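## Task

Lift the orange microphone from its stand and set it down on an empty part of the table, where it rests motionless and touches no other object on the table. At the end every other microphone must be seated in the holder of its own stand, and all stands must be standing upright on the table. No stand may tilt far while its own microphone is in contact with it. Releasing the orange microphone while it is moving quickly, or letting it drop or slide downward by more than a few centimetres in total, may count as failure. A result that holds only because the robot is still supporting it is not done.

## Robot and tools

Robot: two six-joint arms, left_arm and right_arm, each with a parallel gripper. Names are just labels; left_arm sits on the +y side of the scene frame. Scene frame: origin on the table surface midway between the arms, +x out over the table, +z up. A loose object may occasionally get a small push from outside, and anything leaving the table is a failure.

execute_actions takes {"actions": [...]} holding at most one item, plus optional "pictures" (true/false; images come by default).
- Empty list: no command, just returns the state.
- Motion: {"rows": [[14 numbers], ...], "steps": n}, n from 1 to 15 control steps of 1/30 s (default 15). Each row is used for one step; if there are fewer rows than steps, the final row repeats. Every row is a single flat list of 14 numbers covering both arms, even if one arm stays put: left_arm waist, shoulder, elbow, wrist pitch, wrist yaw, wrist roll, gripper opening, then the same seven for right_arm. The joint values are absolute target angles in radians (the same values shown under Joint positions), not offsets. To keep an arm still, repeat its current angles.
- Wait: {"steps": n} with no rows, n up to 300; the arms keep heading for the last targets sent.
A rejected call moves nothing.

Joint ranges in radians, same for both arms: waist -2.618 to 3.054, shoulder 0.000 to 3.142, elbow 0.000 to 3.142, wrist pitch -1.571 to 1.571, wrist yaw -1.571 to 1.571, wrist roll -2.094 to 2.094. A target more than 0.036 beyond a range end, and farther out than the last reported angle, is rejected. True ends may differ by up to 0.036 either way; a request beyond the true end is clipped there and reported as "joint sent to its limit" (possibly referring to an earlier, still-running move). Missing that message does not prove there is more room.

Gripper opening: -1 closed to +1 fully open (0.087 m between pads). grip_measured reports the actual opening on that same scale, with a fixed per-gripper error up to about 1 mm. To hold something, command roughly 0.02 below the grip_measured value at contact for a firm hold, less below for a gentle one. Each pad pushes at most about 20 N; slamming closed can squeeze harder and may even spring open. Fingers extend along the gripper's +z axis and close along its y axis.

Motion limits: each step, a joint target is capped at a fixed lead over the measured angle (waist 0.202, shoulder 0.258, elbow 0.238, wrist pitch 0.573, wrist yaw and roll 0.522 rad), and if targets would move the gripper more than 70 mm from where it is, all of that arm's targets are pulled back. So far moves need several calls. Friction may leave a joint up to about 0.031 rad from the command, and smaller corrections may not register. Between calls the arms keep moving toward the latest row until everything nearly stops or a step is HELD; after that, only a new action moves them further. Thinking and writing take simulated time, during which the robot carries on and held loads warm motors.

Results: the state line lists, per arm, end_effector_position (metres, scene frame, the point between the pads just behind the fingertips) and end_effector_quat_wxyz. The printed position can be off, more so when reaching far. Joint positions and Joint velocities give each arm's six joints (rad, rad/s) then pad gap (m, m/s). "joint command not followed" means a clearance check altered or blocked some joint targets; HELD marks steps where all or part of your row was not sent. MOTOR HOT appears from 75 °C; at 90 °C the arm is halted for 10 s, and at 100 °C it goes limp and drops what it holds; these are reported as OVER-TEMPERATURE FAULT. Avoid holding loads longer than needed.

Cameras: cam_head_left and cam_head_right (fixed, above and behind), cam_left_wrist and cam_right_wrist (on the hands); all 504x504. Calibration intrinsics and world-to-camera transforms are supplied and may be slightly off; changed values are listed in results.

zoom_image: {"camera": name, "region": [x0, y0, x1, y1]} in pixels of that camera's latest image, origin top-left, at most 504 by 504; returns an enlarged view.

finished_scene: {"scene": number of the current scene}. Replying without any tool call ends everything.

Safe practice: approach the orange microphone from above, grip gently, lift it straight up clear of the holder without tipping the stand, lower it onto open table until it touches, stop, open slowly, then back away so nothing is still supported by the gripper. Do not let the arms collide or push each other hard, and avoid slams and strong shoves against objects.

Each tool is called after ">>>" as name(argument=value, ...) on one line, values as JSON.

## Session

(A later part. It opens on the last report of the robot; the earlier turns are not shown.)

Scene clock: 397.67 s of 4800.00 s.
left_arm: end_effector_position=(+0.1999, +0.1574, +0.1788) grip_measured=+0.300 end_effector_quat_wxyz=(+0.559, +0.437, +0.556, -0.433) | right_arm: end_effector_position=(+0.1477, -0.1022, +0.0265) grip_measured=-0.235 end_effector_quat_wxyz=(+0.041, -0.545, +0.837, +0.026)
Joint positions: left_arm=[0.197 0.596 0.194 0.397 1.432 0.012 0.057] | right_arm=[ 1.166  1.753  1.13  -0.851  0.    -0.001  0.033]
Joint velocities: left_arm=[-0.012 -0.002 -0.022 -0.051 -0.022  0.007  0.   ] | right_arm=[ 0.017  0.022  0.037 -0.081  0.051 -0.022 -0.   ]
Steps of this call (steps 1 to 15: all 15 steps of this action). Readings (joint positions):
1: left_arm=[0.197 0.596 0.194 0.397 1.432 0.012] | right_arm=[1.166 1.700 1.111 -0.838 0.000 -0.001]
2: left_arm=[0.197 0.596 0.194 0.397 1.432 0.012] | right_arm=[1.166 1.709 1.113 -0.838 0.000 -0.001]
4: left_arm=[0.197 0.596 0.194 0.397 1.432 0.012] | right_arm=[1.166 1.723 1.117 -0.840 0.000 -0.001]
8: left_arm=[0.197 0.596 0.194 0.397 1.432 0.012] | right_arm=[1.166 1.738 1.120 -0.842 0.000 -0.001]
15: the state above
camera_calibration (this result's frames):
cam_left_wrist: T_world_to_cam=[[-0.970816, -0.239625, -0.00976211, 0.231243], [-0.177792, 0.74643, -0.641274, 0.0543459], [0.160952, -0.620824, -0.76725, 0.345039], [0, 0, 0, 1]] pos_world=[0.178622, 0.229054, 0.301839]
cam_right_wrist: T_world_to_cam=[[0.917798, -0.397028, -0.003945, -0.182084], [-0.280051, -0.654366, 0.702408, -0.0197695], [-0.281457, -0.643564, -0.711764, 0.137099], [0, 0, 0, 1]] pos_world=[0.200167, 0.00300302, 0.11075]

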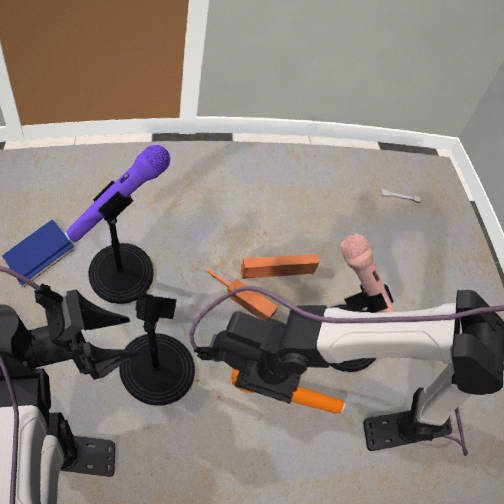

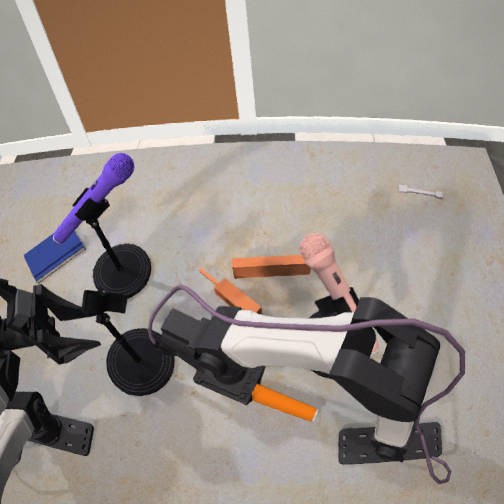

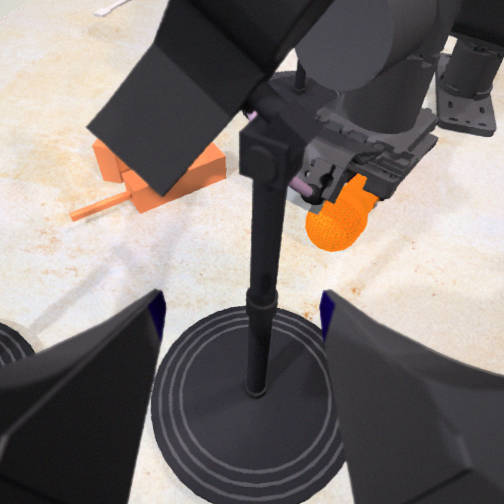

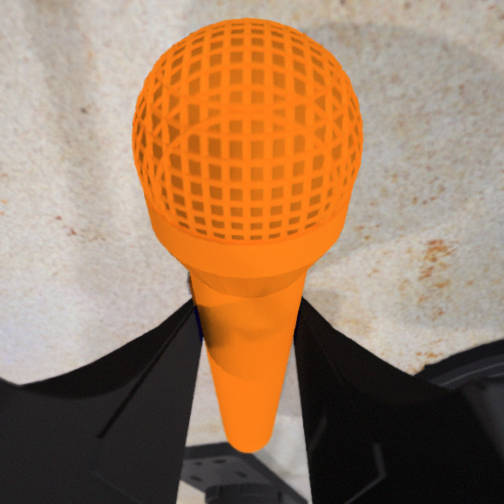

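>>> execute_actions(actions=[{"rows":[[0.21,0.575,0.194,0.39,1.44,0.012,0.3,1.17,1.78,1.14,-0.854,0.005,-0.005,-0.28],[0.21,0.575,0.194,0.39,1.44,0.012,0.3,1.166,1.77,1.135,-0.853,0.0,-0.001,-0.26],[0.21,0.575,0.194,0.39,1.44,0.012,0.3,1.166,1.765,1.135,-0.853,0.0,-0.001,-0.248],[0.21,0.575,0.194,0.39,1.44,0.012,0.3,1.166,1.765,1.135,-0.853,0.0,-0.001,-0.236],[0.21,0.575,0.194,0.39,1.44,0.012,0.3,1.166,1.765,1.135,-0.853,0.0,-0.001,-0.222],[0.21,0.575,0.194,0.39,1.44,0.012,0.3,1.166,1.765,1.135,-0.853,0.0,-0.001,-0.205],[0.21,0.575,0.194,0.39,1.44,0.012,0.3,1.166,1.765,1.135,-0.853,0.0,-0.001,-0.175],[0.21,0.575,0.194,0.39,1.44,0.012,0.3,1.166,1.765,1.135,-0.853,0.0,-0.001,-0.12],[0.21,0.575,0.194,0.39,1.44,0.012,0.3,1.166,1.765,1.135,-0.853,0.0,-0.001,-0.05],[0.21,0.575,0.194,0.39,1.44,0.012,0.3,1.166,1.76,1.135,-0.853,0.0,-0.001,0.05],[0.21,0.575,0.194,0.39,1.44,0.012,0.3,1.166,1.755,1.135,-0.853,0.0,-0.001,0.17],[0.21,0.575,0.194,0.39,1.44,0.012,0.3,1.166,1.75,1.135,-0.853,0.0,-0.001,0.3],[0.21,0.575,0.194,0.39,1.44,0.012,0.3,1.166,1.743,1.135,-0.853,0.0,-0.001,0.42],[0.21,0.575,0.194,0.39,1.44,0.012,0.3,1.166,1.735,1.135,-0.853,0.0,-0.001,0.52],[0.21,0.575,0.194,0.39,1.44,0.012,0.3,1.166,1.725,1.135,-0.853,0.0,-0.001,0.6]],"steps":15}], pictures=false)

>>> execute_actions(actions=[{"rows":[[0.21,0.575,0.194,0.39,1.44,0.012,0.3,1.166,1.712,1.135,-0.853,0.0,-0.001,0.6],[0.21,0.575,0.194,0.39,1.44,0.012,0.3,1.166,1.697,1.135,-0.853,0.0,-0.001,0.6],[0.21,0.575,0.194,0.39,1.44,0.012,0.3,1.166,1.681,1.135,-0.853,0.0,-0.001,0.6],[0.21,0.575,0.194,0.39,1.44,0.012,0.3,1.166,1.665,1.135,-0.853,0.0,-0.001,0.6],[0.21,0.575,0.194,0.39,1.44,0.012,0.3,1.166,1.649,1.135,-0.853,0.0,-0.001,0.6],[0.21,0.575,0.194,0.39,1.44,0.012,0.3,1.166,1.633,1.135,-0.853,0.0,-0.001,0.6],[0.21,0.575,0.194,0.39,1.44,0.012,0.3,1.166,1.617,1.135,-0.853,0.0,-0.001,0.6],[0.21,0.575,0.194,0.39,1.44,0.012,0.3,1.166,1.602,1.135,-0.853,0.0,-0.001,0.6],[0.21,0.575,0.194,0.39,1.44,0.012,0.3,1.166,1.588,1.135,-0.853,0.0,-0.001,0.6],[0.21,0.575,0.194,0.39,1.44,0.012,0.3,1.166,1.577,1.135,-0.853,0.0,-0.001,0.6],[0.21,0.575,0.194,0.39,1.44,0.012,0.3,1.166,1.569,1.135,-0.853,0.0,-0.001,0.6],[0.21,0.575,0.194,0.39,1.44,0.012,0.3,1.166,1.565,1.135,-0.853,0.0,-0.001,0.6]],"steps":15}])

Scene clock: 410.27 s of 4800.00 s.
left_arm: end_effector_position=(+0.1999, +0.1574, +0.1788) grip_measured=+0.300 end_effector_quat_wxyz=(+0.559, +0.437, +0.556, -0.433) | right_arm: end_effector_position=(+0.1477, -0.1023, +0.0266) grip_measured=+0.556 end_effector_quat_wxyz=(+0.040, -0.545, +0.837, +0.026)
Joint positions: left_arm=[0.197 0.596 0.194 0.397 1.432 0.012 0.057] | right_arm=[ 1.166  1.754  1.132 -0.853  0.    -0.001  0.068]
Joint velocities: left_arm=[ 0.002  0.007 -0.007  0.022  0.007 -0.051  0.   ] | right_arm=[-0.012 -0.046 -0.002 -0.007 -0.022 -0.095  0.078]
Steps of this call (steps 1 to 15: the robot went on to your last target; steps 16 to 100: nothing new was sent; then 8.77 s passed at rest; steps 101 to 115: all 15 steps of this action). Readings (joint positions):
101: left_arm=[0.197 0.596 0.194 0.397 1.432 0.012] | right_arm=[1.166 1.754 1.132 -0.853 0.000 -0.001]
102: left_arm=[0.197 0.596 0.194 0.397 1.432 0.012] | right_arm=[1.166 1.754 1.132 -0.853 0.000 -0.001]
104: left_arm=[0.197 0.596 0.194 0.397 1.432 0.012] | right_arm=[1.166 1.754 1.132 -0.853 0.000 -0.001]
108: left_arm=[0.197 0.596 0.194 0.397 1.432 0.012] | right_arm=[1.166 1.754 1.132 -0.853 0.000 -0.001]
115: the state above

Scene clock: 410.77 s of 4800.00 s.
left_arm: end_effector_position=(+0.1999, +0.1574, +0.1788) grip_measured=+0.300 end_effector_quat_wxyz=(+0.559, +0.437, +0.556, -0.433) | right_arm: end_effector_position=(+0.1522, -0.0922, +0.0745) grip_measured=+0.600 end_effector_quat_wxyz=(+0.114, -0.541, +0.830, +0.074)
Joint positions: left_arm=[0.197 0.596 0.194 0.397 1.432 0.012 0.057] | right_arm=[ 1.166  1.577  1.132 -0.853  0.    -0.001  0.07 ]
Joint velocities: left_arm=[-0.002  0.007  0.017 -0.007 -0.051  0.007 -0.001] | right_arm=[-0.007  0.002 -0.002  0.022 -0.022  0.022  0.   ]
Steps of this call (steps 1 to 15: all 15 steps of this action). Readings (joint positions):
1: left_arm=[0.197 0.596 0.194 0.397 1.432 0.012] | right_arm=[1.166 1.752 1.132 -0.853 0.000 -0.001]
2: left_arm=[0.197 0.596 0.194 0.397 1.432 0.012] | right_arm=[1.166 1.747 1.132 -0.853 0.000 -0.001]
4: left_arm=[0.197 0.596 0.194 0.397 1.432 0.012] | right_arm=[1.166 1.723 1.132 -0.853 0.000 -0.001]
8: left_arm=[0.197 0.596 0.194 0.397 1.432 0.012] | right_arm=[1.166 1.649 1.132 -0.853 0.000 -0.001]
15: the state above
camera_calibration (this result's frames):
cam_left_wrist: T_world_to_cam=[[-0.970816, -0.239625, -0.00976211, 0.231243], [-0.177792, 0.74643, -0.641274, 0.0543459], [0.160952, -0.620824, -0.76725, 0.345039], [0, 0, 0, 1]] pos_world=[0.178622, 0.229054, 0.301839]
cam_right_wrist: T_world_to_cam=[[0.91802, -0.396528, -0.0023056, -0.182105], [-0.325152, -0.756078, 0.567998, -0.0381021], [-0.22697, -0.520684, -0.823026, 0.190297], [0, 0, 0, 1]] pos_world=[0.197979, -0.00193297, 0.177842]

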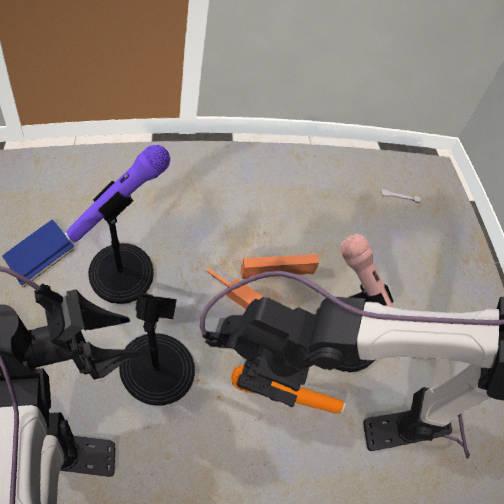

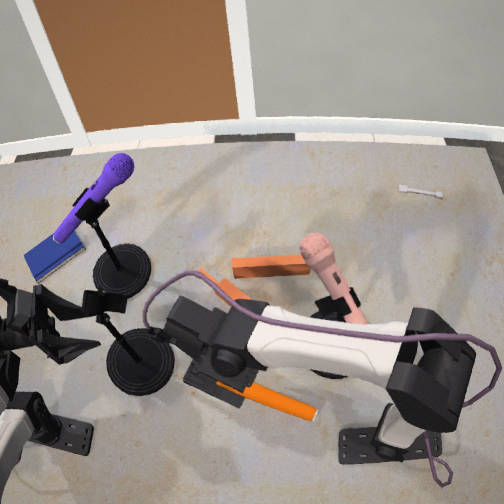

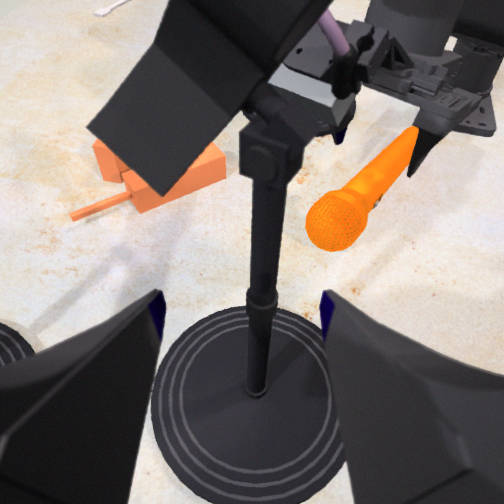

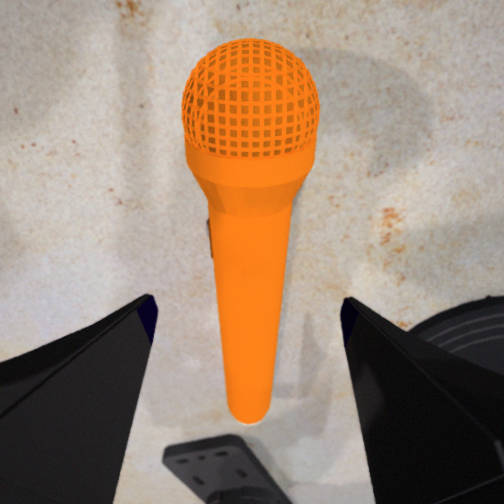

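>>> execute_actions(actions=[])

Scene clock: 411.53 s of 4800.00 s.
left_arm: end_effector_position=(+0.1999, +0.1574, +0.1788) grip_measured=+0.300 end_effector_quat_wxyz=(+0.559, +0.437, +0.556, -0.433) | right_arm: end_effector_position=(+0.1522, -0.0922, +0.0745) grip_measured=+0.600 end_effector_quat_wxyz=(+0.114, -0.541, +0.830, +0.074)
Joint positions: left_arm=[0.197 0.596 0.194 0.397 1.432 0.012 0.057] | right_arm=[ 1.166  1.577  1.132 -0.853  0.    -0.001  0.07 ]
Joint velocities: left_arm=[ 0.007 -0.012 -0.002  0.007 -0.066 -0.066 -0.001] | right_arm=[-0.007  0.027 -0.012  0.037 -0.007  0.051 -0.001]
Steps of this call (steps 1 to 15: the robot went on to your last target; steps 16 to 23: nothing new was sent). Readings (joint positions):
1: left_arm=[0.197 0.596 0.194 0.397 1.432 0.012] | right_arm=[1.166 1.577 1.132 -0.853 0.000 -0.001]
2: left_arm=[0.197 0.596 0.194 0.397 1.432 0.012] | right_arm=[1.166 1.577 1.132 -0.853 0.000 -0.001]
4: left_arm=[0.197 0.596 0.194 0.397 1.432 0.012] | right_arm=[1.166 1.577 1.132 -0.853 0.000 -0.001]
8: left_arm=[0.197 0.596 0.194 0.397 1.432 0.012] | right_arm=[1.166 1.577 1.132 -0.853 0.000 -0.001]
23: the state above
All arms were judged still, so your last target was given up. Only a new action makes them travel on or press farther. Fingers that are still opening or closing keep moving.
camera_calibration (this result's frames):
cam_left_wrist: T_world_to_cam=[[-0.970816, -0.239625, -0.00976211, 0.231243], [-0.177792, 0.74643, -0.641274, 0.0543459], [0.160952, -0.620824, -0.76725, 0.345039], [0, 0, 0, 1]] pos_world=[0.178622, 0.229054, 0.301839]
cam_right_wrist: T_world_to_cam=[[0.91802, -0.396528, -0.0023056, -0.182105], [-0.325152, -0.756078, 0.567998, -0.0381021], [-0.22697, -0.520684, -0.823026, 0.190297], [0, 0, 0, 1]] pos_world=[0.197979, -0.00193297, 0.177842]

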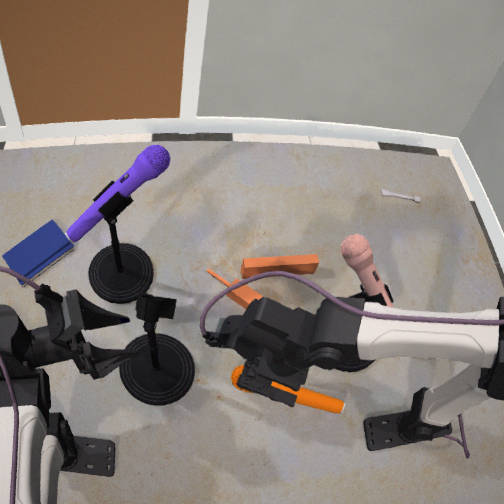

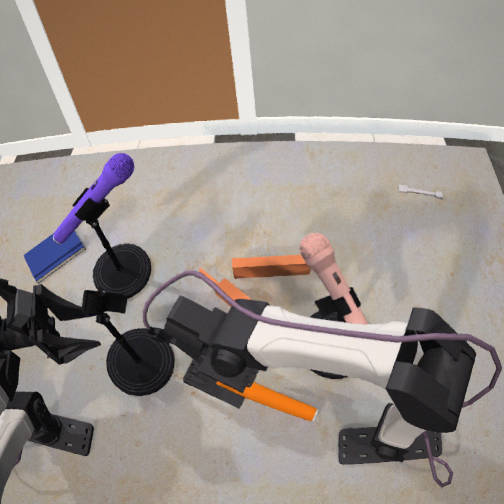

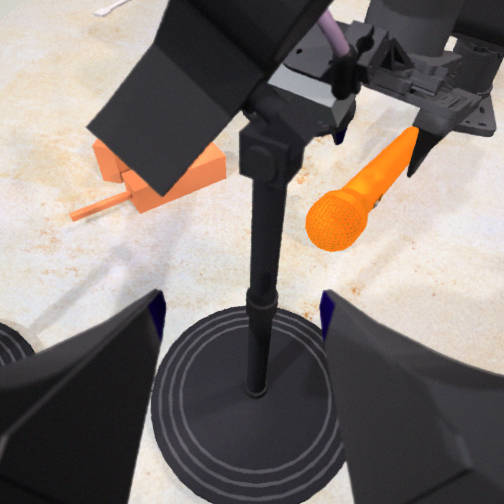

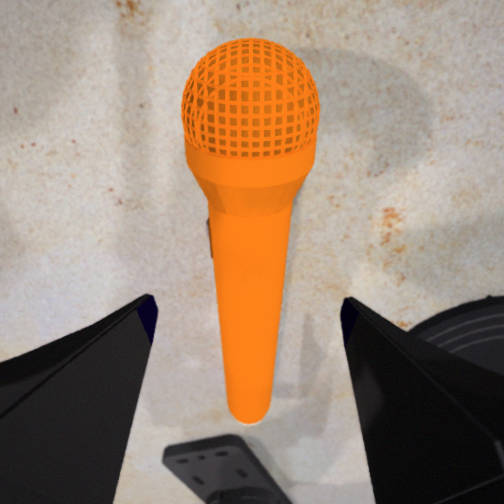

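>>> finished_scene(scene=2)

The scene is finished: the task was done.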